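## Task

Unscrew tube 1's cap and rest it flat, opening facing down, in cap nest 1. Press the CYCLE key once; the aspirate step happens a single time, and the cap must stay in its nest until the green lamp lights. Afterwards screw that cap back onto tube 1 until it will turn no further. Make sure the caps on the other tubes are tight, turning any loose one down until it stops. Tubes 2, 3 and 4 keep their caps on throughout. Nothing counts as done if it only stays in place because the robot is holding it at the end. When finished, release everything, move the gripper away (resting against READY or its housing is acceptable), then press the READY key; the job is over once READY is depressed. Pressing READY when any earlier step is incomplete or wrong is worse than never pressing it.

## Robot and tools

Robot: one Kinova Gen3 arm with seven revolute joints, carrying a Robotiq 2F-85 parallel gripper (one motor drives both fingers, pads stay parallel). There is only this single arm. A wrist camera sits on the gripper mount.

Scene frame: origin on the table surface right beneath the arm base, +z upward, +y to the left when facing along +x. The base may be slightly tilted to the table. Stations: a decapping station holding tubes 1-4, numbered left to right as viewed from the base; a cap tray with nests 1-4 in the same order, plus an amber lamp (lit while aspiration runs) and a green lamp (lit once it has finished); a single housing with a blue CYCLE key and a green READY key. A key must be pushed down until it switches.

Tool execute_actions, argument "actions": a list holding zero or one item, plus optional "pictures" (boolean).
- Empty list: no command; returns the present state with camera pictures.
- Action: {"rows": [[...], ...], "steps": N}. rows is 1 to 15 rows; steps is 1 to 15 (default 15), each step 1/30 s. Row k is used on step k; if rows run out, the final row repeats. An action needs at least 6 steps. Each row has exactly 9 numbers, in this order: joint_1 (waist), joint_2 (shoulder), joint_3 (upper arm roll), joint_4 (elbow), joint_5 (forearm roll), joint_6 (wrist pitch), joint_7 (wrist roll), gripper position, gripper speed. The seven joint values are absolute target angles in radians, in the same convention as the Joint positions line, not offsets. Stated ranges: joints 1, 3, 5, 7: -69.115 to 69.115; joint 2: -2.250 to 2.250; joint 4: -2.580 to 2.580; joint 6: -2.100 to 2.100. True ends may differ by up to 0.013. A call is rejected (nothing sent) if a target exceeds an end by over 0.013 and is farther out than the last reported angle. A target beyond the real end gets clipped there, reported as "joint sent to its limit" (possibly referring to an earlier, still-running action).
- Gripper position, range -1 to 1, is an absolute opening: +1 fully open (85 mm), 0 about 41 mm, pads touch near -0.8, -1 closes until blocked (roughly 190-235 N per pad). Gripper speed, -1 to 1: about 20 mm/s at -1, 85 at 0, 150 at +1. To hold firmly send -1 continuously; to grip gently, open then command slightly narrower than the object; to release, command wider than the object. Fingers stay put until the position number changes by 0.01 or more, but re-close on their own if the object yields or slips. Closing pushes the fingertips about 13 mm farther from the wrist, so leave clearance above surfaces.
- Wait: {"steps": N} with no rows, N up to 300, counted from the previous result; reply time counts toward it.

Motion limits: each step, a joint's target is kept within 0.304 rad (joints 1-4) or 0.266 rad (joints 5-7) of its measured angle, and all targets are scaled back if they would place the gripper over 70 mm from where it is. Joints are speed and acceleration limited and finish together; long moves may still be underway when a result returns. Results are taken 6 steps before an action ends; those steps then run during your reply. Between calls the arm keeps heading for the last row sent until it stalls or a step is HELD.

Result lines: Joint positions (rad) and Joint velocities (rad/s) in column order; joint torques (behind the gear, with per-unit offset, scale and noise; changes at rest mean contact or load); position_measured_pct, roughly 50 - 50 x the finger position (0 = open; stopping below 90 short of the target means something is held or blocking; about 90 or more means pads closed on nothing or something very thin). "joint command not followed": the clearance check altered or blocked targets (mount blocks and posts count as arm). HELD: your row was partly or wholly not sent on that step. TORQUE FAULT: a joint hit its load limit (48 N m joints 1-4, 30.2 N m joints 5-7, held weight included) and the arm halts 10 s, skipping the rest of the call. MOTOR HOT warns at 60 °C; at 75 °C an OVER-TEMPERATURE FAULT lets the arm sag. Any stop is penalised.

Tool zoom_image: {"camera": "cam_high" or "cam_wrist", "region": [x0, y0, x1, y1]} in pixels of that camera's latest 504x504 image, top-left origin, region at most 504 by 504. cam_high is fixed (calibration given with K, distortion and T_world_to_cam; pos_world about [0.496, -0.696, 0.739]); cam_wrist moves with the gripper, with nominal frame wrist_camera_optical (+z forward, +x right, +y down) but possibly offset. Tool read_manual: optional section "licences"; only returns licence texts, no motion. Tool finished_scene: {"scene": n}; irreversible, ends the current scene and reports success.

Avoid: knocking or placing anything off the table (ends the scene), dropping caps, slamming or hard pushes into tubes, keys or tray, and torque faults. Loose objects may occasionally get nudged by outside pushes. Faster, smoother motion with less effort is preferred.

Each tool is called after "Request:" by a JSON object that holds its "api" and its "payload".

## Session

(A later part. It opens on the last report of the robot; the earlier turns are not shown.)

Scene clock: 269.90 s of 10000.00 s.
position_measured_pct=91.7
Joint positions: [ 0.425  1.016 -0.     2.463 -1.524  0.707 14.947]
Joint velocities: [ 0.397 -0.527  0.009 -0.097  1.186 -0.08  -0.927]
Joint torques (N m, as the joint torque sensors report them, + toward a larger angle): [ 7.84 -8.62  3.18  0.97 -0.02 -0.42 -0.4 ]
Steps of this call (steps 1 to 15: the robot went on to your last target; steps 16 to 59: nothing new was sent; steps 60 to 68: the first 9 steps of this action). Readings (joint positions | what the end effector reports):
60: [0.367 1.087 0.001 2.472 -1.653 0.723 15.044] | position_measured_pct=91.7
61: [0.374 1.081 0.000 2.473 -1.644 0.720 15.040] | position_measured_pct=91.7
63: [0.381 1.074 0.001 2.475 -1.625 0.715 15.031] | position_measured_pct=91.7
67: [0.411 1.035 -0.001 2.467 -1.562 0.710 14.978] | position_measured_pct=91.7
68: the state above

Request:
{"api": "execute_actions", "payload": {"actions": [{"rows": [[0.4885,0.9325,0,2.4490,-1.3310,0.6940,14.8000,0.2,0],[0.4885,0.9325,0,2.4490,-1.3310,0.6940,14.8000,0.2,0],[0.4885,0.9325,0,2.4490,-1.3310,0.6940,14.8000,0.2,0],[0.3471,1.0938,0,1.7786,-1.0074,0.9051,15.1348,0.2,0]], "steps": 15}]}}

Request:
{"api": "execute_actions", "payload": {"actions": [{"steps": 20}], "pictures": true}}

Scene clock: 271.27 s of 10000.00 s.
position_measured_pct=40.1
Joint positions: [ 0.447  0.98   0.     2.365 -1.259  0.75  14.871]
Joint velocities: [-0.418  0.476 -0.    -0.918  0.797  0.612  0.797]
Joint torques (N m, as the joint torque sensors report them, + toward a larger angle): [ 7.95 -8.4   3.5  -2.09 -0.18  0.   -0.21]
Steps of this call (steps 1 to 6: the last 6 steps of your previous action; steps 7 to 30: the robot went on to your last target; steps 31 to 32: nothing new was sent; steps 33 to 41: the first 9 steps of this action). Readings (joint positions | what the end effector reports):
33: [0.488 0.933 -0.000 2.449 -1.331 0.694 14.800] | position_measured_pct=40.1
34: [0.488 0.933 -0.000 2.449 -1.331 0.694 14.800] | position_measured_pct=40.1
36: [0.488 0.933 0.000 2.448 -1.330 0.695 14.801] | position_measured_pct=40.1
40: [0.459 0.966 0.000 2.393 -1.283 0.732 14.847] | position_measured_pct=40.1
41: the state above

Scene clock: 271.93 s of 10000.00 s.
position_measured_pct=40.1
Joint positions: [ 0.348  1.092  0.     1.78  -1.008  0.905 15.135]
Joint velocities: [-0.009  0.012  0.001 -0.018  0.012  0.008  0.001]
Joint torques (N m, as the joint torque sensors report them, + toward a larger angle): [ 13.   -13.68   6.18  -3.28  -0.17   0.05  -0.36]
Kept back: nothing.
Steps of this call (steps 1 to 6: the last 6 steps of your previous action; steps 7 to 20: the robot went on to your last target). Readings (joint positions | what the end effector reports):
1: [0.432 0.997 0.000 2.332 -1.230 0.772 14.900] | position_measured_pct=40.1
2: [0.418 1.013 -0.000 2.293 -1.196 0.795 14.935] | position_measured_pct=40.1
4: [0.396 1.038 -0.001 2.205 -1.134 0.831 15.000] | position_measured_pct=40.1
8: [0.372 1.065 -0.000 2.051 -1.065 0.871 15.074] | position_measured_pct=40.1
20: the state above

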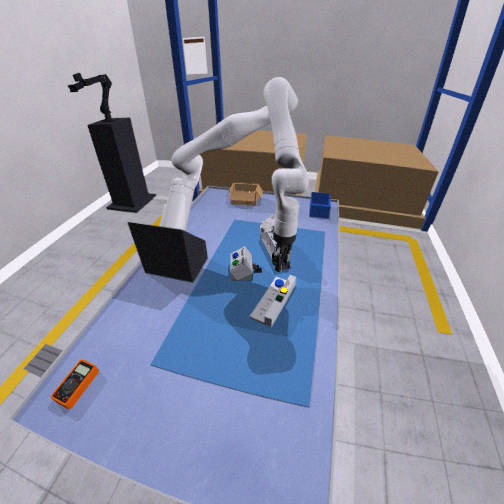

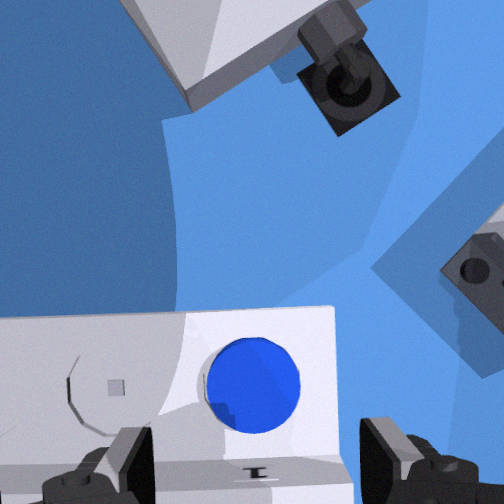

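Request:
{"api": "zoom_image", "payload": {"camera": "cam_wrist", "region": [190, 325, 320, 455]}}

Region (190, 325, 320, 455) of cam_wrist's 504x504 image, scaled by 3.877.

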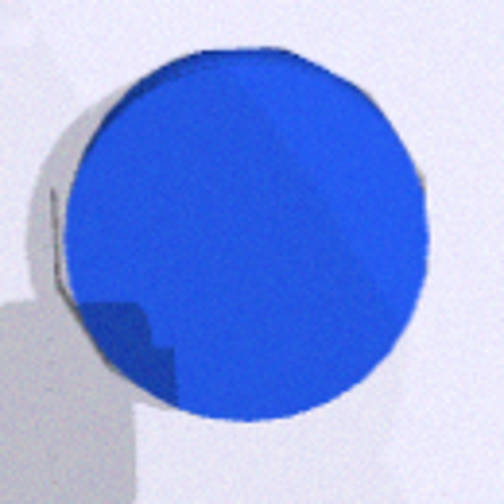

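Request:
{"api": "execute_actions", "payload": {"actions": [{"steps": 150}], "pictures": true}}

Scene clock: 276.93 s of 10000.00 s.
position_measured_pct=40.1
Joint positions: [ 0.347  1.094 -0.     1.779 -1.007  0.905 15.135]
Joint velocities: [-0.001  0.    -0.    -0.     0.    -0.     0.   ]
Joint torques (N m, as the joint torque sensors report them, + toward a larger angle): [ 12.96 -13.88   6.19  -3.32  -0.2   -0.17  -0.33]
Kept back: nothing.
Steps of this call (steps 1 to 30: the robot went on to your last target; steps 31 to 150: nothing new was sent). Readings (joint positions | what the end effector reports):
1: [0.348 1.092 0.000 1.779 -1.008 0.905 15.135] | position_measured_pct=40.1
2: [0.348 1.093 0.000 1.779 -1.007 0.905 15.135] | position_measured_pct=40.1
4: [0.347 1.093 -0.000 1.779 -1.007 0.905 15.135] | position_measured_pct=40.1
8: [0.347 1.094 -0.000 1.779 -1.007 0.905 15.135] | position_measured_pct=40.1
150: the state above
The arm was judged still, so your last target was given up. Only a new action makes it travel on or press farther. Fingers that are still opening or closing keep moving.

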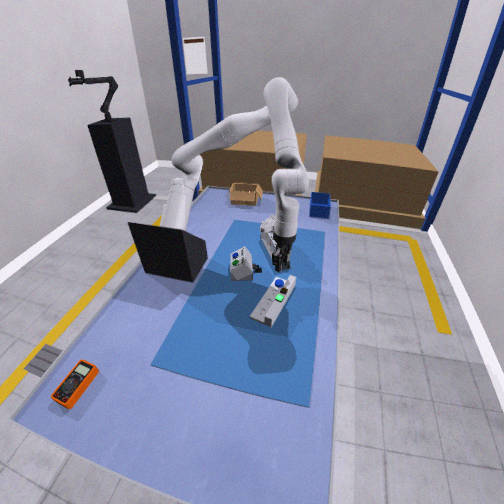

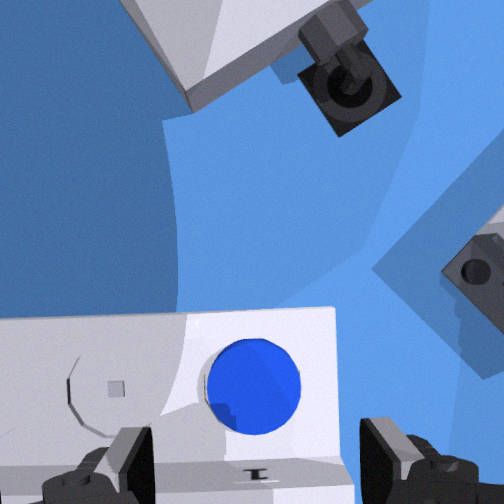

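Request:
{"api": "execute_actions", "payload": {"actions": [{"rows": [[0.2325,1.2093,0,1.7879,-1.2058,0.8282,15.2673,0.2,0],[0.2325,1.2093,0,1.7879,-1.2058,0.8282,15.2673,0.2,0],[0.2325,1.2093,0,1.7879,-1.2058,0.8282,15.2673,0.2,0],[0.2325,1.2093,0,1.7879,-1.2058,0.8282,15.2673,0.2,0],[0.2325,1.2093,0,1.7879,-1.2058,0.8282,15.2673,0.2,0],[0.2325,1.2093,0,1.7879,-1.2058,0.8282,15.2673,0.2,0],[0.2325,1.2093,0,1.7879,-1.2058,0.8282,15.2673,0.2,0],[0.2325,1.2093,0,1.7879,-1.2058,0.8282,15.2673,0.2,0],[0.2325,1.2093,0,1.7879,-1.2058,0.8282,15.2673,0.2,0],[0.2325,1.2093,0,1.7879,-1.2058,0.8282,15.2673,0.2,0],[0.2136,1.2289,0,1.7847,-1.2379,0.8200,15.2872,0.2,0]], "steps": 15}]}}

Request:
{"api": "execute_actions", "payload": {"actions": [{"steps": 12}], "pictures": true}}

Scene clock: 278.70 s of 10000.00 s.
position_measured_pct=40.1
Joint positions: [ 0.238  1.203 -0.003  1.788 -1.201  0.83  15.265]
Joint velocities: [-0.06   0.061 -0.002  0.013 -0.207 -0.081  0.14 ]
Joint torques (N m, as the joint torque sensors report them, + toward a larger angle): [ 17.09 -18.1    8.77  -2.57  -0.13  -0.17  -0.2 ]
Steps of this call (steps 1 to 44: nothing new was sent; steps 45 to 53: the first 9 steps of this action). Readings (joint positions | what the end effector reports):
45: [0.346 1.095 0.000 1.779 -1.009 0.905 15.136] | position_measured_pct=40.1
46: [0.339 1.102 0.001 1.779 -1.017 0.901 15.141] | position_measured_pct=40.1
48: [0.310 1.131 0.003 1.780 -1.062 0.883 15.171] | position_measured_pct=40.1
52: [0.243 1.199 -0.002 1.788 -1.190 0.835 15.257] | position_measured_pct=40.1
53: the state above

Scene clock: 279.10 s of 10000.00 s.
position_measured_pct=40.1
Joint positions: [ 0.214  1.228 -0.     1.785 -1.238  0.82  15.287]
Joint velocities: [-0.005  0.003 -0.    -0.002 -0.    -0.     0.001]
Joint torques (N m, as the joint torque sensors report them, + toward a larger angle): [ 13.23 -13.92   6.48  -1.63  -0.22  -0.22  -0.26]
Kept back: nothing.
Steps of this call (steps 1 to 6: the last 6 steps of your previous action; steps 7 to 12: the robot went on to your last target). Readings (joint positions | what the end effector reports):
1: [0.238 1.204 -0.002 1.788 -1.205 0.829 15.267] | position_measured_pct=40.1
2: [0.235 1.206 -0.001 1.788 -1.207 0.828 15.268] | position_measured_pct=40.1
4: [0.220 1.223 0.001 1.785 -1.228 0.822 15.281] | position_measured_pct=40.1
8: [0.215 1.227 -0.000 1.785 -1.238 0.820 15.287] | position_measured_pct=40.1
12: the state above

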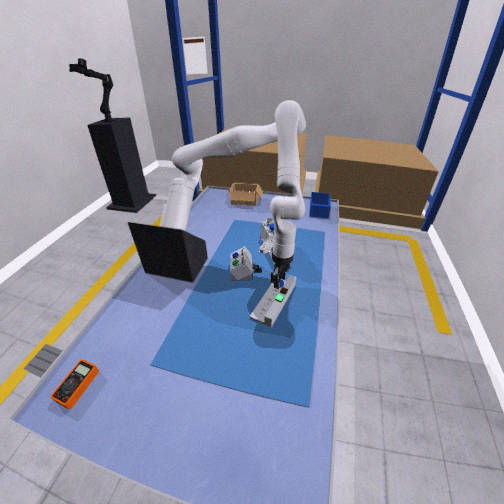

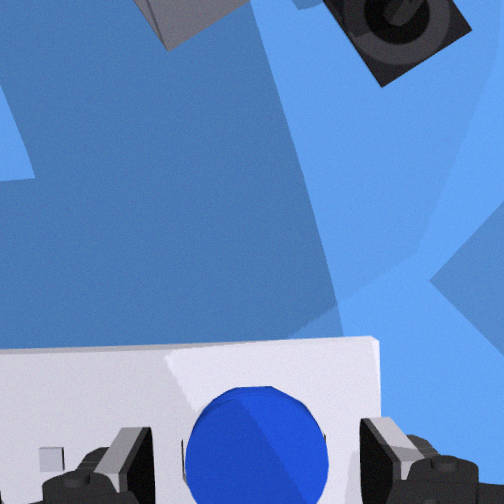

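Request:
{"api": "zoom_image", "payload": {"camera": "cam_wrist", "region": [100, 360, 420, 504]}}

Region (100, 360, 420, 504) of cam_wrist's 504x504 image, scaled by 1.575; it fills the top 227 rows of this view, and the rest is white.

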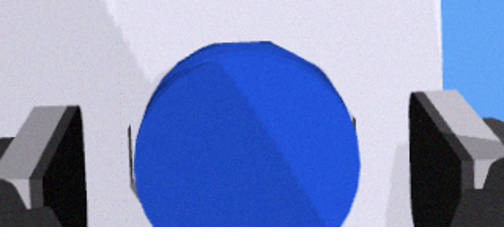

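Request:
{"api": "zoom_image", "payload": {"camera": "cam_wrist", "region": [180, 350, 340, 450]}}

Region (180, 350, 340, 450) of cam_wrist's 504x504 image, scaled by 3.150; it fills the top 315 rows of this view, and the rest is white.

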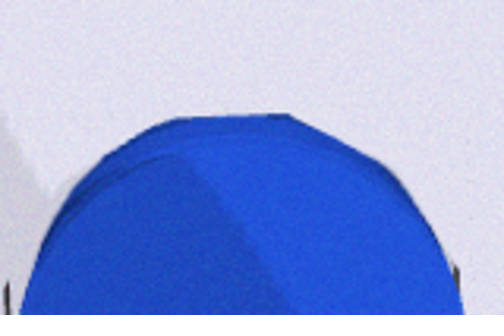

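Request:
{"api": "execute_actions", "payload": {"actions": [{"rows": [[0.2136,1.2289,0,1.7847,-1.2379,0.8200,15.2872,-1,-0.6]], "steps": 15}]}}

Request:
{"api": "execute_actions", "payload": {"actions": [{"steps": 15}], "pictures": true}}

Scene clock: 281.30 s of 10000.00 s.
position_measured_pct=50.4
Joint positions: [ 0.214  1.229 -0.     1.785 -1.238  0.82  15.287]
Joint velocities: [ 0.001 -0.001  0.     0.001  0.    -0.    -0.   ]
Joint torques (N m, as the joint torque sensors report them, + toward a larger angle): [ 13.33 -14.08   6.52  -1.61  -0.23  -0.26  -0.3 ]
Steps of this call (steps 1 to 30: the robot went on to your last target; steps 31 to 57: nothing new was sent; steps 58 to 66: the first 9 steps of this action). Readings (joint positions | what the end effector reports):
58: [0.214 1.229 0.000 1.785 -1.238 0.820 15.287] | position_measured_pct=40.1
59: [0.214 1.229 0.000 1.785 -1.238 0.820 15.287] | position_measured_pct=40.5
61: [0.214 1.229 0.000 1.785 -1.238 0.820 15.287] | position_measured_pct=42.5
65: [0.214 1.229 -0.000 1.785 -1.238 0.820 15.287] | position_measured_pct=48.8
66: the state above

Scene clock: 281.80 s of 10000.00 s.
position_measured_pct=62.3
Joint positions: [ 0.215  1.228  0.001  1.785 -1.238  0.82  15.287]
Joint velocities: [-0.     0.    -0.    -0.001 -0.001  0.     0.   ]
Joint torques (N m, as the joint torque sensors report them, + toward a larger angle): [ 12.56 -13.26   5.91  -1.8   -0.31  -0.36  -0.26]
Kept back: nothing.
Steps of this call (steps 1 to 6: the last 6 steps of your previous action; steps 7 to 15: the robot went on to your last target). Readings (joint positions | what the end effector reports):
1: [0.214 1.229 -0.000 1.785 -1.238 0.820 15.287] | position_measured_pct=52.0
2: [0.214 1.229 -0.000 1.785 -1.238 0.820 15.287] | position_measured_pct=53.6
4: [0.214 1.229 0.000 1.785 -1.238 0.820 15.287] | position_measured_pct=56.7
8: [0.214 1.228 0.001 1.785 -1.238 0.820 15.287] | position_measured_pct=60.3
15: the state above
The arm was judged still, so your last target was given up. Only a new action makes it travel on or press farther. Fingers that are still opening or closing keep moving.

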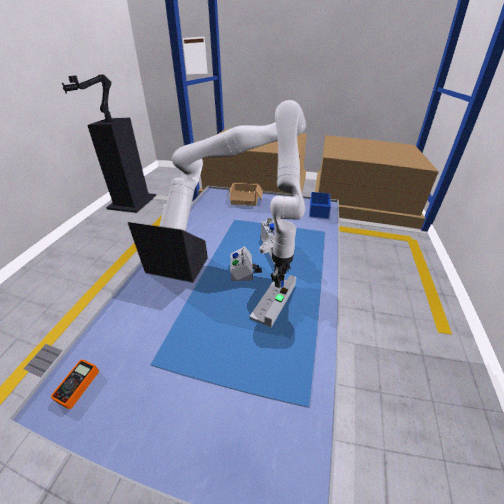

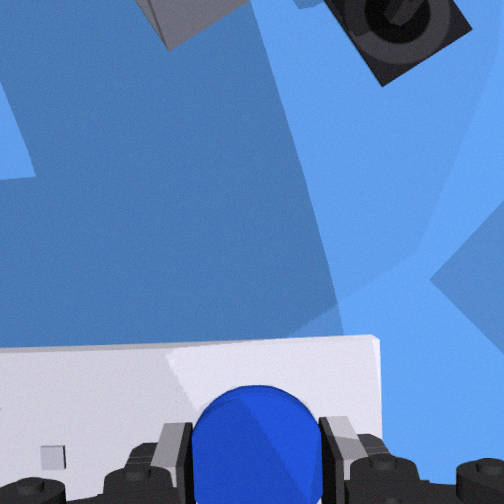

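Request:
{"api": "zoom_image", "payload": {"camera": "cam_wrist", "region": [180, 350, 340, 450]}}

Region (180, 350, 340, 450) of cam_wrist's 504x504 image, scaled by 3.150; it fills the top 315 rows of this view, and the rest is white.

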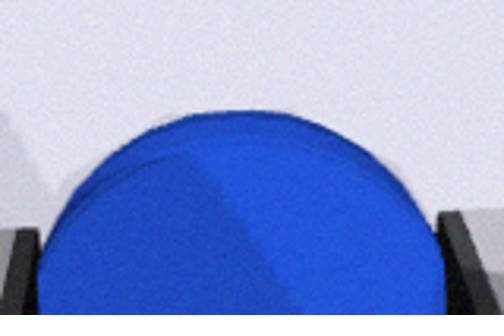

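Request:
{"api": "execute_actions", "payload": {"actions": [{"rows": [[0.2168,1.2256,0,1.7853,-1.2326,0.8214,15.2839,-1,-0.6],[0.2168,1.2256,0,1.7853,-1.2326,0.8214,15.2839,-1,-0.6],[0.2168,1.2256,0,1.7853,-1.2326,0.8214,15.2839,-1,-0.6],[0.2199,1.2224,0,1.7858,-1.2272,0.8227,15.2806,-1,-0.6],[0.2199,1.2224,0,1.7858,-1.2272,0.8227,15.2806,-1,-0.6],[0.2199,1.2224,0,1.7858,-1.2272,0.8227,15.2806,-1,-0.6],[0.2325,1.2093,0,1.7879,-1.2058,0.8282,15.2673,-1,-0.6]], "steps": 15}]}}

Request:
{"api": "execute_actions", "payload": {"actions": [{"steps": 10}], "pictures": true}}

Scene clock: 283.27 s of 10000.00 s.
position_measured_pct=62.3
Joint positions: [ 0.231  1.21  -0.     1.788 -1.21   0.827 15.27 ]
Joint velocities: [ 0.054 -0.068  0.044 -0.01   0.171  0.045 -0.113]
Joint torques (N m, as the joint torque sensors report them, + toward a larger angle): [ 9.94 -9.33  4.71 -0.84 -0.28 -0.41 -0.48]
Steps of this call (steps 1 to 35: nothing new was sent; steps 36 to 44: the first 9 steps of this action). Readings (joint positions | what the end effector reports):
36: [0.216 1.227 0.000 1.785 -1.237 0.820 15.287] | position_measured_pct=62.3
37: [0.217 1.225 0.000 1.785 -1.234 0.821 15.285] | position_measured_pct=62.3
39: [0.218 1.224 0.000 1.785 -1.232 0.822 15.283] | position_measured_pct=62.3
43: [0.227 1.215 -0.001 1.787 -1.218 0.825 15.275] | position_measured_pct=62.3
44: the state above

Scene clock: 283.60 s of 10000.00 s.
position_measured_pct=62.3
Joint positions: [ 0.232  1.209  0.     1.788 -1.206  0.828 15.267]
Joint velocities: [ 0.001 -0.001 -0.    -0.001  0.     0.     0.   ]
Joint torques (N m, as the joint torque sensors report them, + toward a larger angle): [ 13.24 -14.     6.36  -1.86  -0.21  -0.26  -0.33]
Kept back: nothing.
Steps of this call (steps 1 to 6: the last 6 steps of your previous action; steps 7 to 10: the robot went on to your last target). Readings (joint positions | what the end effector reports):
1: [0.232 1.210 0.001 1.787 -1.207 0.828 15.268] | position_measured_pct=62.3
2: [0.232 1.210 0.001 1.788 -1.206 0.828 15.267] | position_measured_pct=62.3
4: [0.232 1.210 0.000 1.788 -1.206 0.828 15.267] | position_measured_pct=62.3
8: [0.232 1.210 -0.000 1.788 -1.206 0.828 15.267] | position_measured_pct=62.3
10: the state above

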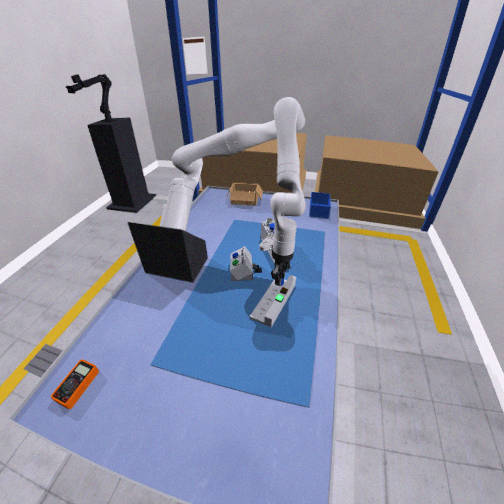

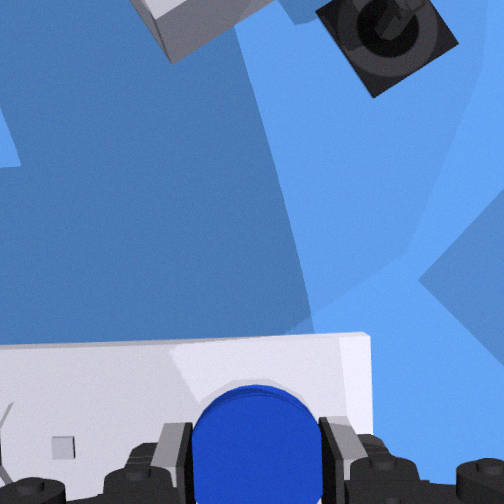

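Request:
{"api": "zoom_image", "payload": {"camera": "cam_wrist", "region": [180, 350, 340, 450]}}

Region (180, 350, 340, 450) of cam_wrist's 504x504 image, scaled by 3.150; it fills the top 315 rows of this view, and the rest is white.

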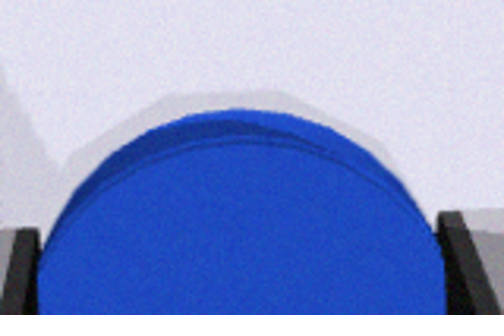

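Request:
{"api": "execute_actions", "payload": {"actions": [{"rows": [[0.2199,1.2224,0,1.7858,-1.2272,0.8227,15.2806,-1,-0.6],[0.2199,1.2224,0,1.7858,-1.2272,0.8227,15.2806,-1,-0.6],[0.2199,1.2224,0,1.7858,-1.2272,0.8227,15.2806,-1,-0.6],[0.2199,1.2224,0,1.7858,-1.2272,0.8227,15.2806,-1,-0.6],[0.2199,1.2224,0,1.7858,-1.2272,0.8227,15.2806,-1,-0.6],[0.2168,1.2256,0,1.7853,-1.2326,0.8214,15.2839,-1,-0.6],[0.2168,1.2256,0,1.7853,-1.2326,0.8214,15.2839,-1,-0.6],[0.2168,1.2256,0,1.7853,-1.2326,0.8214,15.2839,-1,-0.6],[0.2144,1.2281,0,1.7849,-1.2366,0.8204,15.2864,-1,-0.6]], "steps": 15}]}}

Request:
{"api": "execute_actions", "payload": {"actions": [{"steps": 10}]}}

Scene clock: 287.20 s of 10000.00 s.
position_measured_pct=62.3
Joint positions: [ 0.217  1.226 -0.     1.785 -1.233  0.821 15.284]
Joint velocities: [-0.054  0.049  0.018 -0.017 -0.07  -0.02   0.04 ]
Joint torques (N m, as the joint torque sensors report them, + toward a larger angle): [ 11.94 -12.57   6.21  -1.38  -0.11  -0.44  -0.11]
Steps of this call (steps 1 to 15: the robot went on to your last target; steps 16 to 99: nothing new was sent; steps 100 to 108: the first 9 steps of this action). Readings (joint positions | what the end effector reports):
100: [0.231 1.211 0.000 1.788 -1.207 0.828 15.268] | position_measured_pct=62.3
101: [0.225 1.217 0.001 1.786 -1.215 0.826 15.273] | position_measured_pct=62.3
103: [0.222 1.220 0.001 1.786 -1.226 0.823 15.280] | position_measured_pct=62.3
107: [0.218 1.225 -0.000 1.785 -1.232 0.821 15.284] | position_measured_pct=62.3
108: the state above

Scene clock: 287.53 s of 10000.00 s.
position_measured_pct=62.3
Joint positions: [ 0.215  1.228  0.     1.785 -1.237  0.821 15.286]
Joint velocities: [-0.001 -0.001  0.     0.003  0.    -0.     0.   ]
Joint torques (N m, as the joint torque sensors report them, + toward a larger angle): [ 12.99 -13.67   6.31  -1.62  -0.24  -0.31  -0.35]
Kept back: nothing.
Steps of this call (steps 1 to 6: the last 6 steps of your previous action; steps 7 to 10: the robot went on to your last target). Readings (joint positions | what the end effector reports):
1: [0.215 1.227 0.000 1.785 -1.236 0.821 15.286] | position_measured_pct=62.3
2: [0.215 1.227 -0.000 1.785 -1.236 0.820 15.286] | position_measured_pct=62.3
4: [0.215 1.227 0.000 1.785 -1.237 0.820 15.286] | position_measured_pct=62.3
8: [0.215 1.228 0.000 1.785 -1.237 0.821 15.286] | position_measured_pct=62.3
10: the state above

Now release, shift and regrasp.

Request:
{"api": "execute_actions", "payload": {"actions": [{"rows": [[0.2144,1.2281,0,1.7849,-1.2366,0.8204,15.2864,0.0,-0.4],[0.2144,1.2281,0,1.7849,-1.2366,0.8204,15.2864,0.0,-0.4],[0.2144,1.2281,0,1.7849,-1.2366,0.8204,15.2864,0.0,-0.4],[0.2144,1.2281,0,1.7849,-1.2366,0.8204,15.2864,0.0,-0.4],[0.2144,1.2281,0,1.7849,-1.2366,0.8204,15.2864,0.0,-0.4],[0.2144,1.2281,0,1.7849,-1.2366,0.8204,15.2864,0.0,-0.4],[0.2153,1.2266,0,1.7879,-1.2371,0.8198,15.2883,0.0,-0.4]], "steps": 15}]}}

Request:
{"api": "execute_actions", "payload": {"actions": [{"steps": 10}], "pictures": true}}

Scene clock: 288.10 s of 10000.00 s.
position_measured_pct=50.8
Joint positions: [ 0.215  1.227  0.     1.788 -1.237  0.82  15.288]
Joint velocities: [-0.001  0.006  0.001  0.006 -0.    -0.002  0.005]
Joint torques (N m, as the joint torque sensors report them, + toward a larger angle): [ 13.03 -14.14   6.27  -1.85  -0.3   -0.31  -0.38]
Steps of this call (steps 1 to 8: the robot went on to your last target; steps 9 to 17: the first 9 steps of this action). Readings (joint positions | what the end effector reports):
9: [0.215 1.228 0.000 1.785 -1.237 0.821 15.286] | position_measured_pct=62.3
10: [0.215 1.228 0.000 1.785 -1.237 0.820 15.286] | position_measured_pct=62.3
12: [0.215 1.228 0.000 1.785 -1.237 0.820 15.286] | position_measured_pct=58.7
16: [0.215 1.227 -0.000 1.787 -1.237 0.820 15.288] | position_measured_pct=51.6
17: the state above

Scene clock: 288.43 s of 10000.00 s.
position_measured_pct=50.0
Joint positions: [ 0.215  1.227  0.     1.788 -1.237  0.82  15.288]
Joint velocities: [ 0.001  0.001 -0.     0.001  0.    -0.     0.   ]
Joint torques (N m, as the joint torque sensors report them, + toward a larger angle): [ 13.28 -13.97   6.51  -1.64  -0.19  -0.23  -0.37]
Kept back: nothing.
Steps of this call (steps 1 to 6: the last 6 steps of your previous action; steps 7 to 10: the robot went on to your last target). Readings (joint positions | what the end effector reports):
1: [0.215 1.227 0.000 1.788 -1.237 0.820 15.288] | position_measured_pct=50.4
2: [0.215 1.227 0.000 1.788 -1.237 0.820 15.288] | position_measured_pct=50.0
4: [0.215 1.227 0.000 1.788 -1.237 0.820 15.288] | position_measured_pct=50.0
8: [0.215 1.227 0.000 1.788 -1.237 0.820 15.288] | position_measured_pct=50.0
10: the state above

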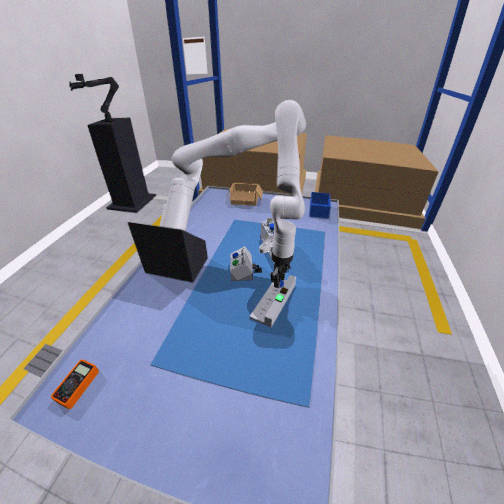

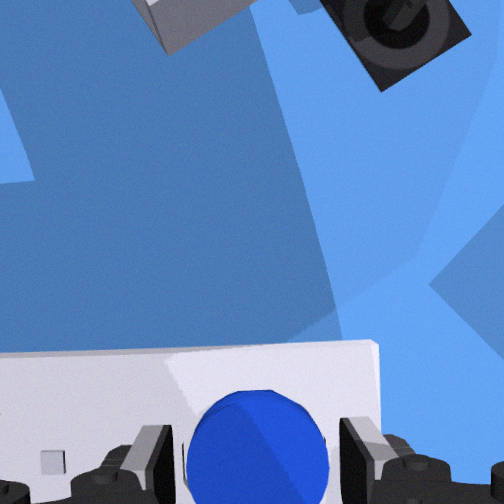

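Request:
{"api": "zoom_image", "payload": {"camera": "cam_wrist", "region": [180, 350, 340, 450]}}

Region (180, 350, 340, 450) of cam_wrist's 504x504 image, scaled by 3.150; it fills the top 315 rows of this view, and the rest is white.

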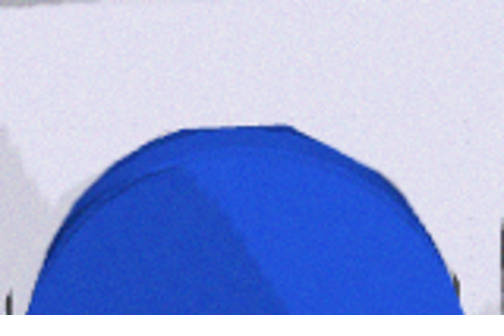

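Request:
{"api": "execute_actions", "payload": {"actions": [{"rows": [[0.2153,1.2266,0,1.7879,-1.2371,0.8198,15.2883,-1,-0.8]], "steps": 15}]}}

Request:
{"api": "execute_actions", "payload": {"actions": [{"steps": 20}], "pictures": true}}

Scene clock: 293.40 s of 10000.00 s.
position_measured_pct=57.1
Joint positions: [ 0.215  1.226  0.     1.788 -1.237  0.82  15.288]
Joint velocities: [ 0.003 -0.005  0.004 -0.002  0.     0.002  0.   ]
Joint torques (N m, as the joint torque sensors report them, + toward a larger angle): [ 12.75 -13.6    6.14  -1.63  -0.27  -0.33  -0.27]
Steps of this call (steps 1 to 15: the robot went on to your last target; steps 16 to 140: nothing new was sent; steps 141 to 149: the first 9 steps of this action). Readings (joint positions | what the end effector reports):
141: [0.215 1.227 0.000 1.788 -1.237 0.820 15.288] | position_measured_pct=50.0
142: [0.215 1.227 0.000 1.788 -1.237 0.820 15.288] | position_measured_pct=50.0
144: [0.215 1.227 0.000 1.788 -1.237 0.820 15.288] | position_measured_pct=51.6
148: [0.215 1.227 0.000 1.788 -1.237 0.820 15.288] | position_measured_pct=56.0
149: the state above

Scene clock: 294.07 s of 10000.00 s.
position_measured_pct=62.3
Joint positions: [ 0.216  1.226  0.001  1.788 -1.237  0.82  15.288]
Joint velocities: [ 0.001 -0.    -0.     0.001 -0.    -0.     0.   ]
Joint torques (N m, as the joint torque sensors report them, + toward a larger angle): [ 12.5  -13.35   5.95  -1.66  -0.31  -0.35  -0.36]
Kept back: nothing.
Steps of this call (steps 1 to 6: the last 6 steps of your previous action; steps 7 to 15: the robot went on to your last target; steps 16 to 20: nothing new was sent). Readings (joint positions | what the end effector reports):
1: [0.216 1.226 0.000 1.788 -1.237 0.820 15.288] | position_measured_pct=57.9
2: [0.216 1.226 0.000 1.788 -1.237 0.820 15.288] | position_measured_pct=58.7
4: [0.216 1.226 0.000 1.788 -1.237 0.820 15.288] | position_measured_pct=59.5
8: [0.216 1.226 0.001 1.788 -1.237 0.820 15.288] | position_measured_pct=61.5
20: the state above
The arm was judged still, so your last target was given up. Only a new action makes it travel on or press farther. Fingers that are still opening or closing keep moving.

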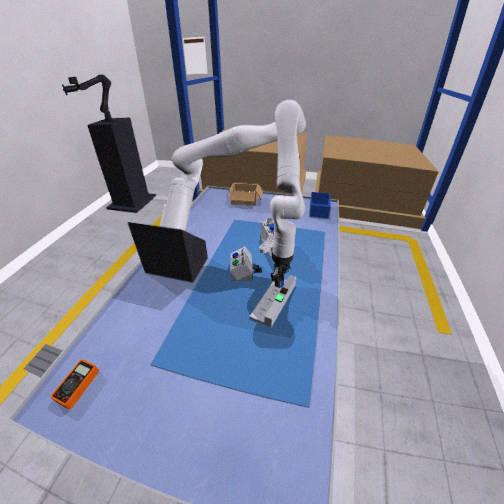

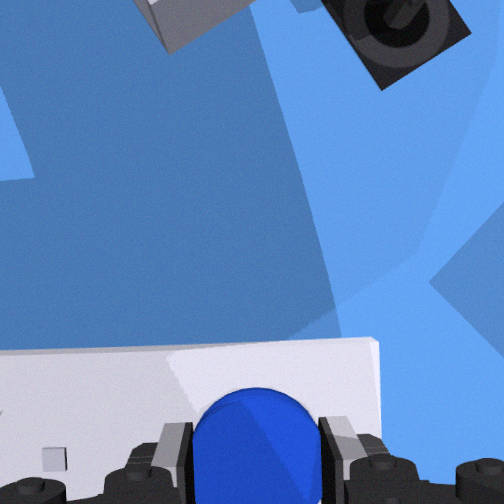

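Request:
{"api": "execute_actions", "payload": {"actions": []}}

Scene clock: 295.73 s of 10000.00 s.
position_measured_pct=62.3
Joint positions: [ 0.216  1.226  0.001  1.788 -1.237  0.82  15.288]
Joint velocities: [-0.001 -0.002  0.    -0.001  0.001 -0.     0.   ]
Joint torques (N m, as the joint torque sensors report them, + toward a larger angle): [ 12.72 -13.35   5.93  -1.67  -0.31  -0.33  -0.31]
Kept back: nothing.
Steps of this call (steps 1 to 50: nothing new was sent). Readings (joint positions | what the end effector reports):
1: [0.216 1.226 0.001 1.788 -1.237 0.820 15.288] | position_measured_pct=62.3
2: [0.216 1.226 0.001 1.788 -1.237 0.820 15.288] | position_measured_pct=62.3
4: [0.216 1.226 0.001 1.788 -1.237 0.820 15.288] | position_measured_pct=62.3
8: [0.216 1.226 0.001 1.788 -1.237 0.820 15.288] | position_measured_pct=62.3
50: the state above

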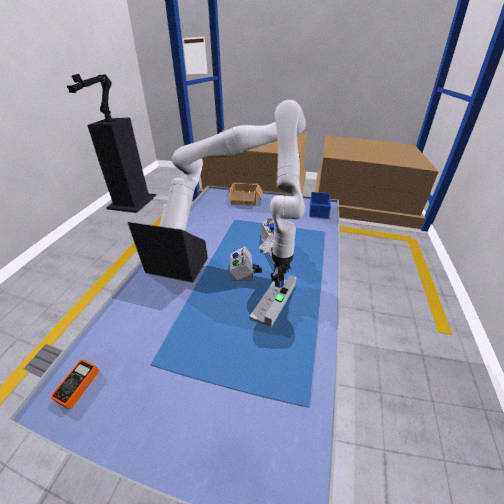

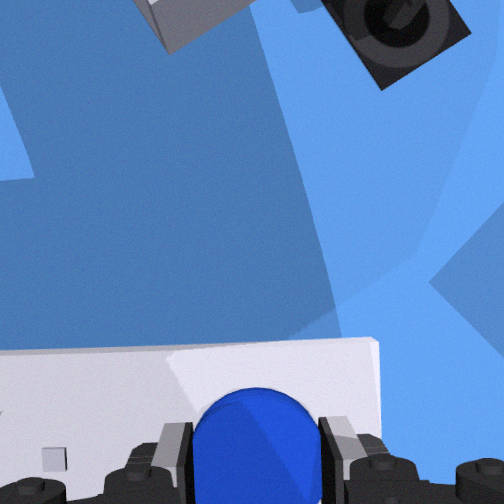

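Request:
{"api": "zoom_image", "payload": {"camera": "cam_wrist", "region": [180, 350, 340, 450]}}

Region (180, 350, 340, 450) of cam_wrist's 504x504 image, scaled by 3.150; it fills the top 315 rows of this view, and the rest is white.

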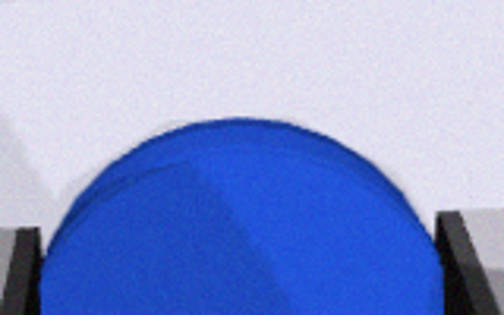

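Request:
{"api": "execute_actions", "payload": {"actions": [{"rows": [[0.2188,1.2230,0,1.7885,-1.2312,0.8213,15.2847,-1,-0.8],[0.2222,1.2194,0,1.7891,-1.2253,0.8228,15.2810,-1,-0.8],[0.2257,1.2159,0,1.7896,-1.2194,0.8243,15.2774,-1,-0.8],[0.2291,1.2123,0,1.7902,-1.2135,0.8258,15.2737,-1,-0.8],[0.2326,1.2087,0,1.7908,-1.2076,0.8273,15.2701,-1,-0.8],[0.2441,1.1972,0,1.7899,-1.1878,0.8350,15.2569,-1,-0.8],[0.2555,1.1856,0,1.7889,-1.1679,0.8427,15.2436,-1,-0.8],[0.2670,1.1741,0,1.7880,-1.1481,0.8504,15.2304,-1,-0.8],[0.2784,1.1625,0,1.7871,-1.1282,0.8581,15.2171,-1,-0.8],[0.2899,1.1510,0,1.7862,-1.1084,0.8658,15.2039,-1,-0.8],[0.3014,1.1394,0,1.7852,-1.0886,0.8734,15.1906,-1,-0.8],[0.3128,1.1279,0,1.7843,-1.0687,0.8811,15.1774,-1,-0.8],[0.3243,1.1163,0,1.7834,-1.0489,0.8888,15.1641,-1,-0.8],[0.3357,1.1048,0,1.7824,-1.0290,0.8965,15.1509,-1,-0.8],[0.3472,1.0932,0,1.7815,-1.0092,0.9042,15.1376,-1,-0.8]], "steps": 15}]}}

Scene clock: 298.80 s of 10000.00 s.
position_measured_pct=62.3
Joint positions: [ 0.26   1.181 -0.001  1.789 -1.164  0.844 15.241]
Joint velocities: [ 0.302 -0.308  0.009 -0.03   0.535  0.206 -0.359]
Joint torques (N m, as the joint torque sensors report them, + toward a larger angle): [ 13.44 -14.36   6.44  -2.22  -0.25  -0.15  -0.25]
Steps of this call (steps 1 to 83: nothing new was sent; steps 84 to 92: the first 9 steps of this action). Readings (joint positions | what the end effector reports):
84: [0.217 1.225 0.000 1.788 -1.236 0.820 15.288] | position_measured_pct=62.3
85: [0.220 1.222 -0.000 1.789 -1.232 0.821 15.285] | position_measured_pct=62.3
87: [0.226 1.215 -0.000 1.790 -1.221 0.824 15.278] | position_measured_pct=62.3
91: [0.250 1.191 -0.001 1.790 -1.181 0.838 15.252] | position_measured_pct=62.3
92: the state above

Request:
{"api": "execute_actions", "payload": {"actions": [{"rows": [[0.3456,1.0591,0,1.7910,-0.9957,0.9166,15.0996,-1,-0.8],[0.3440,1.0251,0,1.8005,-0.9823,0.9291,15.0616,-1,-0.8],[0.3425,0.9910,0,1.8100,-0.9688,0.9415,15.0236,-1,-0.8],[0.3409,0.9569,0,1.8195,-0.9553,0.9540,14.9856,-1,-0.8],[0.3393,0.9229,0,1.8291,-0.9419,0.9664,14.9476,-1,-0.8],[0.3377,0.8888,0,1.8386,-0.9284,0.9788,14.9096,-1,-0.8],[0.3362,0.8547,0,1.8481,-0.9149,0.9913,14.8716,-1,-0.8],[0.3346,0.8207,0,1.8576,-0.9014,1.0037,14.8336,-1,-0.8],[0.3330,0.7866,0,1.8671,-0.8880,1.0162,14.7956,-1,-0.8],[0.3081,0.7569,0,1.8911,-0.9022,1.0097,14.7576,-1,-0.8],[0.2832,0.7273,0,1.9150,-0.9165,1.0031,14.7196,-1,-0.8],[0.2583,0.6976,0,1.9390,-0.9307,0.9966,14.6816,-1,-0.8],[0.2334,0.6680,0,1.9629,-0.9450,0.9901,14.6436,-1,-0.8],[0.2086,0.6383,0,1.9869,-0.9592,0.9836,14.6056,-1,-0.8],[0.1837,0.6086,0,2.0108,-0.9734,0.9770,14.5676,-1,-0.8]], "steps": 15}]}}

Request:
{"api": "execute_actions", "payload": {"actions": [{"rows": [[0.1588,0.5790,0,2.0348,-0.9877,0.9705,14.5296,-1,-0.8],[0.1339,0.5493,0,2.0587,-1.0019,0.9640,14.4916,-1,-0.8],[0.1090,0.5197,0,2.0827,-1.0162,0.9574,14.4536,-1,-0.8],[0.0841,0.4900,0,2.1066,-1.0304,0.9509,14.4156,-1,-0.8],[0.0592,0.4603,0,2.1306,-1.0446,0.9444,14.3776,-1,-0.8],[0.0343,0.4307,0,2.1545,-1.0589,0.9379,14.3396,-1,-0.8],[0.0095,0.4010,0,2.1785,-1.0731,0.9313,14.3016,-1,-0.8],[-0.0154,0.3714,0,2.2024,-1.0874,0.9248,14.2636,-1,-0.8],[-0.0154,0.3714,0,2.2024,-1.0874,0.9248,14.2200,-1,-0.8],[-0.0154,0.3714,0,2.2024,-1.0874,0.9248,14.1800,-1,-0.8],[-0.0154,0.3714,0,2.2024,-1.0874,0.9248,14.1400,-1,-0.8],[-0.0154,0.3714,0,2.2024,-1.0874,0.9248,14.1000,-1,-0.8],[-0.0154,0.3714,0,2.2024,-1.0874,0.9248,14.0600,-1,-0.8],[-0.0154,0.3714,0,2.2024,-1.0874,0.9248,14.0000,-1,-0.8],[-0.0154,0.3714,0,2.2024,-1.0874,0.9248,13.9034,-1,-0.8]], "steps": 15}]}}

Request:
{"api": "execute_actions", "payload": {"actions": [{"steps": 20}], "pictures": true}}

Scene clock: 304.40 s of 10000.00 s.
position_measured_pct=62.3
Joint positions: [ 0.339  0.91   0.     1.831 -0.939  0.969 14.938]
Joint velocities: [-0.044 -0.953 -0.002  0.269  0.391  0.363 -1.105]
Joint torques (N m, as the joint torque sensors report them, + toward a larger angle): [ 12.27 -12.76   6.17  -3.48  -0.15  -0.27  -0.3 ]
Steps of this call (steps 1 to 6: the last 6 steps of your previous action; steps 7 to 30: the robot went on to your last target; steps 31 to 159: nothing new was sent; steps 160 to 168: the first 9 steps of this action). Readings (joint positions | what the end effector reports):
160: [0.347 1.092 0.000 1.782 -1.009 0.904 15.137] | position_measured_pct=62.3
161: [0.347 1.085 0.000 1.784 -1.007 0.906 15.131] | position_measured_pct=62.3
163: [0.345 1.055 0.000 1.792 -0.996 0.915 15.102] | position_measured_pct=62.3
167: [0.340 0.941 0.000 1.822 -0.952 0.957 14.975] | position_measured_pct=62.3
168: the state above

Scene clock: 304.90 s of 10000.00 s.
position_measured_pct=62.3
Joint positions: [ 0.056  0.456 -0.001  2.133 -1.045  0.945 14.371]
Joint velocities: [-0.684 -0.827 -0.026  0.678 -0.426 -0.169 -1.204]
Joint torques (N m, as the joint torque sensors report them, + toward a larger angle): [11.01 -7.55  6.79 -3.25 -0.12 -0.32 -0.38]
Steps of this call (steps 1 to 6: the last 6 steps of your previous action; steps 7 to 15: the first 9 steps of this action). Readings (joint positions | what the end effector reports):
7: [0.265 0.695 0.002 1.945 -0.926 0.994 14.676] | position_measured_pct=62.3
8: [0.238 0.666 0.002 1.967 -0.935 0.991 14.640] | position_measured_pct=62.3
10: [0.185 0.608 -0.000 2.013 -0.964 0.982 14.566] | position_measured_pct=62.3
14: [0.081 0.486 -0.000 2.109 -1.030 0.952 14.411] | position_measured_pct=62.3
15: the state above

Scene clock: 305.57 s of 10000.00 s.
position_measured_pct=62.3
Joint positions: [-0.015  0.372 -0.     2.202 -1.087  0.925 13.903]
Joint velocities: [-0.002 -0.002 -0.    -0.002 -0.001  0.    -0.   ]
Joint torques (N m, as the joint torque sensors report them, + toward a larger angle): [ 8.2  -8.43  5.21 -2.92 -0.3  -0.15 -0.26]
Kept back: nothing.
Steps of this call (steps 1 to 6: the last 6 steps of your previous action; steps 7 to 20: the robot went on to your last target). Readings (joint positions | what the end effector reports):
1: [0.036 0.432 -0.002 2.154 -1.058 0.940 14.331] | position_measured_pct=62.3
2: [0.022 0.413 -0.002 2.169 -1.067 0.936 14.290] | position_measured_pct=62.3
4: [0.006 0.391 -0.002 2.186 -1.077 0.931 14.209] | position_measured_pct=62.3
8: [-0.007 0.379 -0.000 2.198 -1.084 0.926 14.046] | position_measured_pct=62.3
20: the state above

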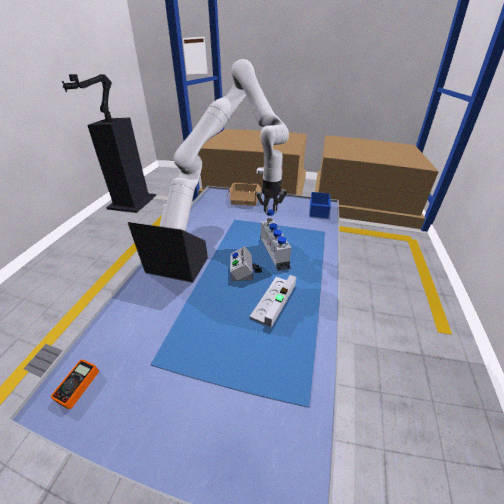

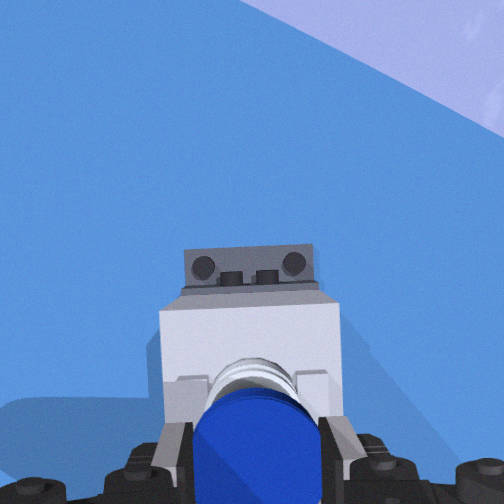

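Request:
{"api": "zoom_image", "payload": {"camera": "cam_wrist", "region": [160, 330, 360, 460]}}

Region (160, 330, 360, 460) of cam_wrist's 504x504 image, scaled by 2.520; it fills the top 328 rows of this view, and the rest is white.

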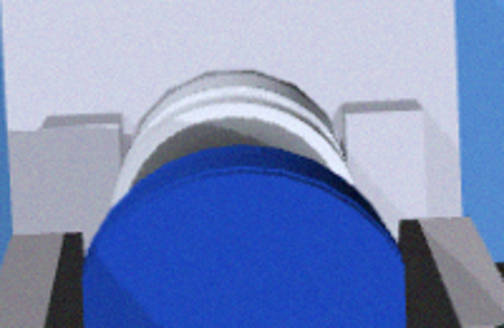

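Request:
{"api": "execute_actions", "payload": {"actions": [{"rows": [[-0.0236,0.3779,0,2.2059,-1.0999,0.9166,13.9129,-1,-0.8],[-0.0318,0.3845,0,2.2094,-1.1125,0.9083,13.9224,-1,-0.8],[-0.0399,0.3910,0,2.2128,-1.1250,0.9001,13.9318,-1,-0.8],[-0.0481,0.3975,0,2.2163,-1.1375,0.8918,13.9413,-1,-0.8],[-0.0563,0.4044,0,2.2192,-1.1509,0.8843,13.9507,-1,-0.8],[-0.0646,0.4113,0,2.2221,-1.1643,0.8767,13.9602,-1,-0.8],[-0.0728,0.4181,0,2.2249,-1.1776,0.8692,13.9696,-1,-0.8],[-0.0810,0.4250,0,2.2278,-1.1910,0.8616,13.9790,-1,-0.8],[-0.0835,0.4272,0,2.2286,-1.1952,0.8595,13.9819,-1,-0.8],[-0.0860,0.4293,0,2.2293,-1.1995,0.8573,13.9848,-1,-0.8],[-0.0885,0.4315,0,2.2301,-1.2037,0.8552,13.9877,-1,-0.8],[-0.0911,0.4337,0,2.2309,-1.2080,0.8531,13.9907,-1,-0.8],[-0.0936,0.4359,0,2.2317,-1.2122,0.8510,13.9936,-1,-0.8],[-0.0961,0.4380,0,2.2324,-1.2165,0.8488,13.9965,-1,-0.8],[-0.0986,0.4402,0,2.2332,-1.2207,0.8467,13.9994,-1,-0.8]], "steps": 15}]}}

Request:
{"api": "execute_actions", "payload": {"actions": [{"steps": 15}], "pictures": true}}

Scene clock: 308.67 s of 10000.00 s.
position_measured_pct=62.3
Joint positions: [-0.075  0.42  -0.     2.226 -1.181  0.867 13.972]
Joint velocities: [-0.178  0.16  -0.012  0.074 -0.347 -0.19   0.246]
Joint torques (N m, as the joint torque sensors report them, + toward a larger angle): [  9.33 -10.08   5.92  -2.14  -0.4   -0.4   -0.11]
Steps of this call (steps 1 to 15: the robot went on to your last target; steps 16 to 84: nothing new was sent; steps 85 to 93: the first 9 steps of this action). Readings (joint positions | what the end effector reports):
85: [-0.017 0.373 0.000 2.203 -1.089 0.924 13.904] | position_measured_pct=62.3
86: [-0.023 0.377 0.001 2.205 -1.095 0.919 13.909] | position_measured_pct=62.3
88: [-0.038 0.389 0.000 2.211 -1.117 0.905 13.926] | position_measured_pct=62.3
92: [-0.068 0.414 0.000 2.223 -1.169 0.874 13.963] | position_measured_pct=62.3
93: the state above

Scene clock: 309.17 s of 10000.00 s.
position_measured_pct=62.3
Joint positions: [-0.098  0.44   0.     2.234 -1.22   0.847 13.999]
Joint velocities: [-0.003  0.005  0.001 -0.001 -0.001 -0.001 -0.001]
Joint torques (N m, as the joint torque sensors report them, + toward a larger angle): [ 8.27 -9.29  4.86 -1.97 -0.43 -0.11 -0.36]
Kept back: nothing.
Steps of this call (steps 1 to 6: the last 6 steps of your previous action; steps 7 to 15: the robot went on to your last target). Readings (joint positions | what the end effector reports):
1: [-0.080 0.425 -0.000 2.228 -1.191 0.862 13.979] | position_measured_pct=62.3
2: [-0.083 0.427 0.000 2.229 -1.197 0.859 13.984] | position_measured_pct=62.3
4: [-0.085 0.427 0.004 2.232 -1.203 0.858 13.990] | position_measured_pct=62.3
8: [-0.095 0.436 -0.000 2.235 -1.219 0.848 13.999] | position_measured_pct=62.3
15: the state above

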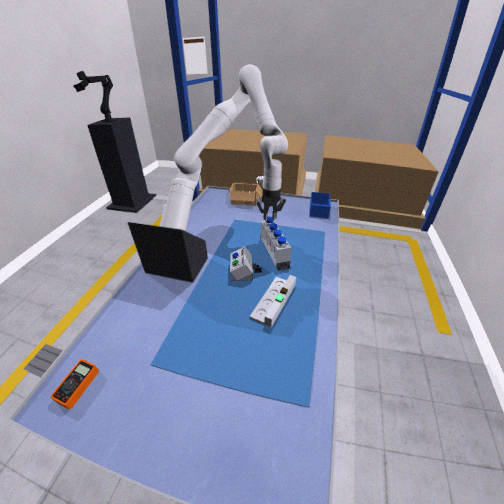

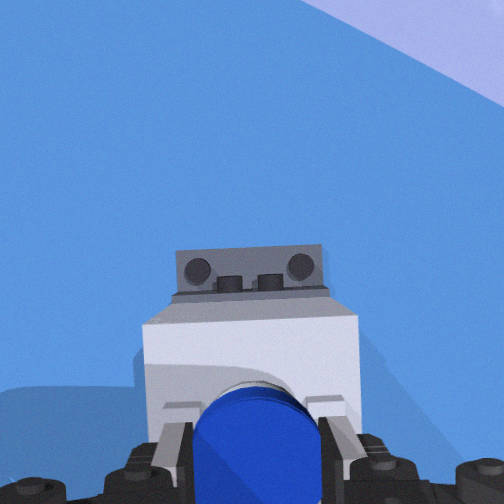

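Request:
{"api": "zoom_image", "payload": {"camera": "cam_wrist", "region": [180, 350, 340, 450]}}

Region (180, 350, 340, 450) of cam_wrist's 504x504 image, scaled by 3.150; it fills the top 315 rows of this view, and the rest is white.

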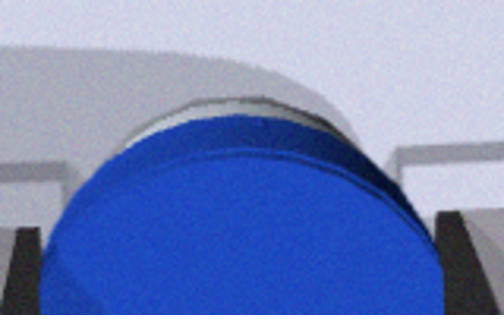

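Request:
{"api": "execute_actions", "payload": {"actions": [{"rows": [[-0.0993,0.4409,0,2.2334,-1.2220,0.8461,14.0003,-1,-0.8],[-0.1001,0.4415,0,2.2336,-1.2232,0.8456,14.0013,-1,-0.8],[-0.1008,0.4422,0,2.2338,-1.2245,0.8450,14.0022,-1,-0.8],[-0.1015,0.4428,0,2.2340,-1.2258,0.8444,14.0031,-1,-0.8],[-0.1023,0.4435,0,2.2342,-1.2271,0.8438,14.0041,-1,-0.8],[-0.1030,0.4441,0,2.2344,-1.2284,0.8432,14.0050,-1,-0.8],[-0.1037,0.4448,0,2.2346,-1.2297,0.8426,14.0059,-1,-0.8],[-0.1045,0.4454,0,2.2348,-1.2309,0.8421,14.0069,-1,-0.8],[-0.1052,0.4461,0,2.2350,-1.2322,0.8415,14.0078,-1,-0.8],[-0.1059,0.4467,0,2.2352,-1.2335,0.8409,14.0087,-1,-0.8],[-0.1067,0.4474,0,2.2354,-1.2347,0.8404,14.0096,-1,-0.8],[-0.1074,0.4480,0,2.2356,-1.2360,0.8398,14.0105,-1,-0.8]], "steps": 15}]}}

Request:
{"api": "execute_actions", "payload": {"actions": [{"steps": 12}]}}

Scene clock: 310.70 s of 10000.00 s.
position_measured_pct=62.3
Joint positions: [-0.101  0.44   0.003  2.237 -1.228  0.846 14.007]
Joint velocities: [-0.007 -0.002  0.009  0.014 -0.029 -0.004  0.028]
Joint torques (N m, as the joint torque sensors report them, + toward a larger angle): [ 4.57 -3.75  2.28 -4.02 -1.65 -2.   -0.02]
Steps of this call (steps 1 to 15: the robot went on to your last target; steps 16 to 37: nothing new was sent; steps 38 to 46: the first 9 steps of this action). Readings (joint positions | what the end effector reports):
38: [-0.099 0.440 0.000 2.234 -1.221 0.847 14.000] | position_measured_pct=62.3
39: [-0.099 0.440 0.001 2.234 -1.221 0.847 14.000] | position_measured_pct=62.3
41: [-0.099 0.440 0.002 2.235 -1.223 0.847 14.002] | position_measured_pct=62.3
45: [-0.100 0.440 0.003 2.236 -1.227 0.846 14.006] | position_measured_pct=62.3
46: the state above

Scene clock: 311.10 s of 10000.00 s.
position_measured_pct=62.3
Joint positions: [-0.101  0.44   0.004  2.239 -1.232  0.844 14.01 ]
Joint velocities: [-0.001 -0.     0.     0.001 -0.    -0.     0.   ]
Joint torques (N m, as the joint torque sensors report them, + toward a larger angle): [ 3.65 -3.15  1.75 -4.64 -2.3  -2.69 -0.29]
Kept back: nothing.
Steps of this call (steps 1 to 6: the last 6 steps of your previous action; steps 7 to 12: the robot went on to your last target). Readings (joint positions | what the end effector reports):
1: [-0.101 0.440 0.004 2.237 -1.229 0.845 14.008] | position_measured_pct=62.3
2: [-0.101 0.440 0.004 2.238 -1.230 0.845 14.009] | position_measured_pct=62.3
4: [-0.101 0.440 0.004 2.239 -1.231 0.845 14.010] | position_measured_pct=62.3
8: [-0.101 0.440 0.004 2.239 -1.232 0.844 14.010] | position_measured_pct=62.3
12: the state above


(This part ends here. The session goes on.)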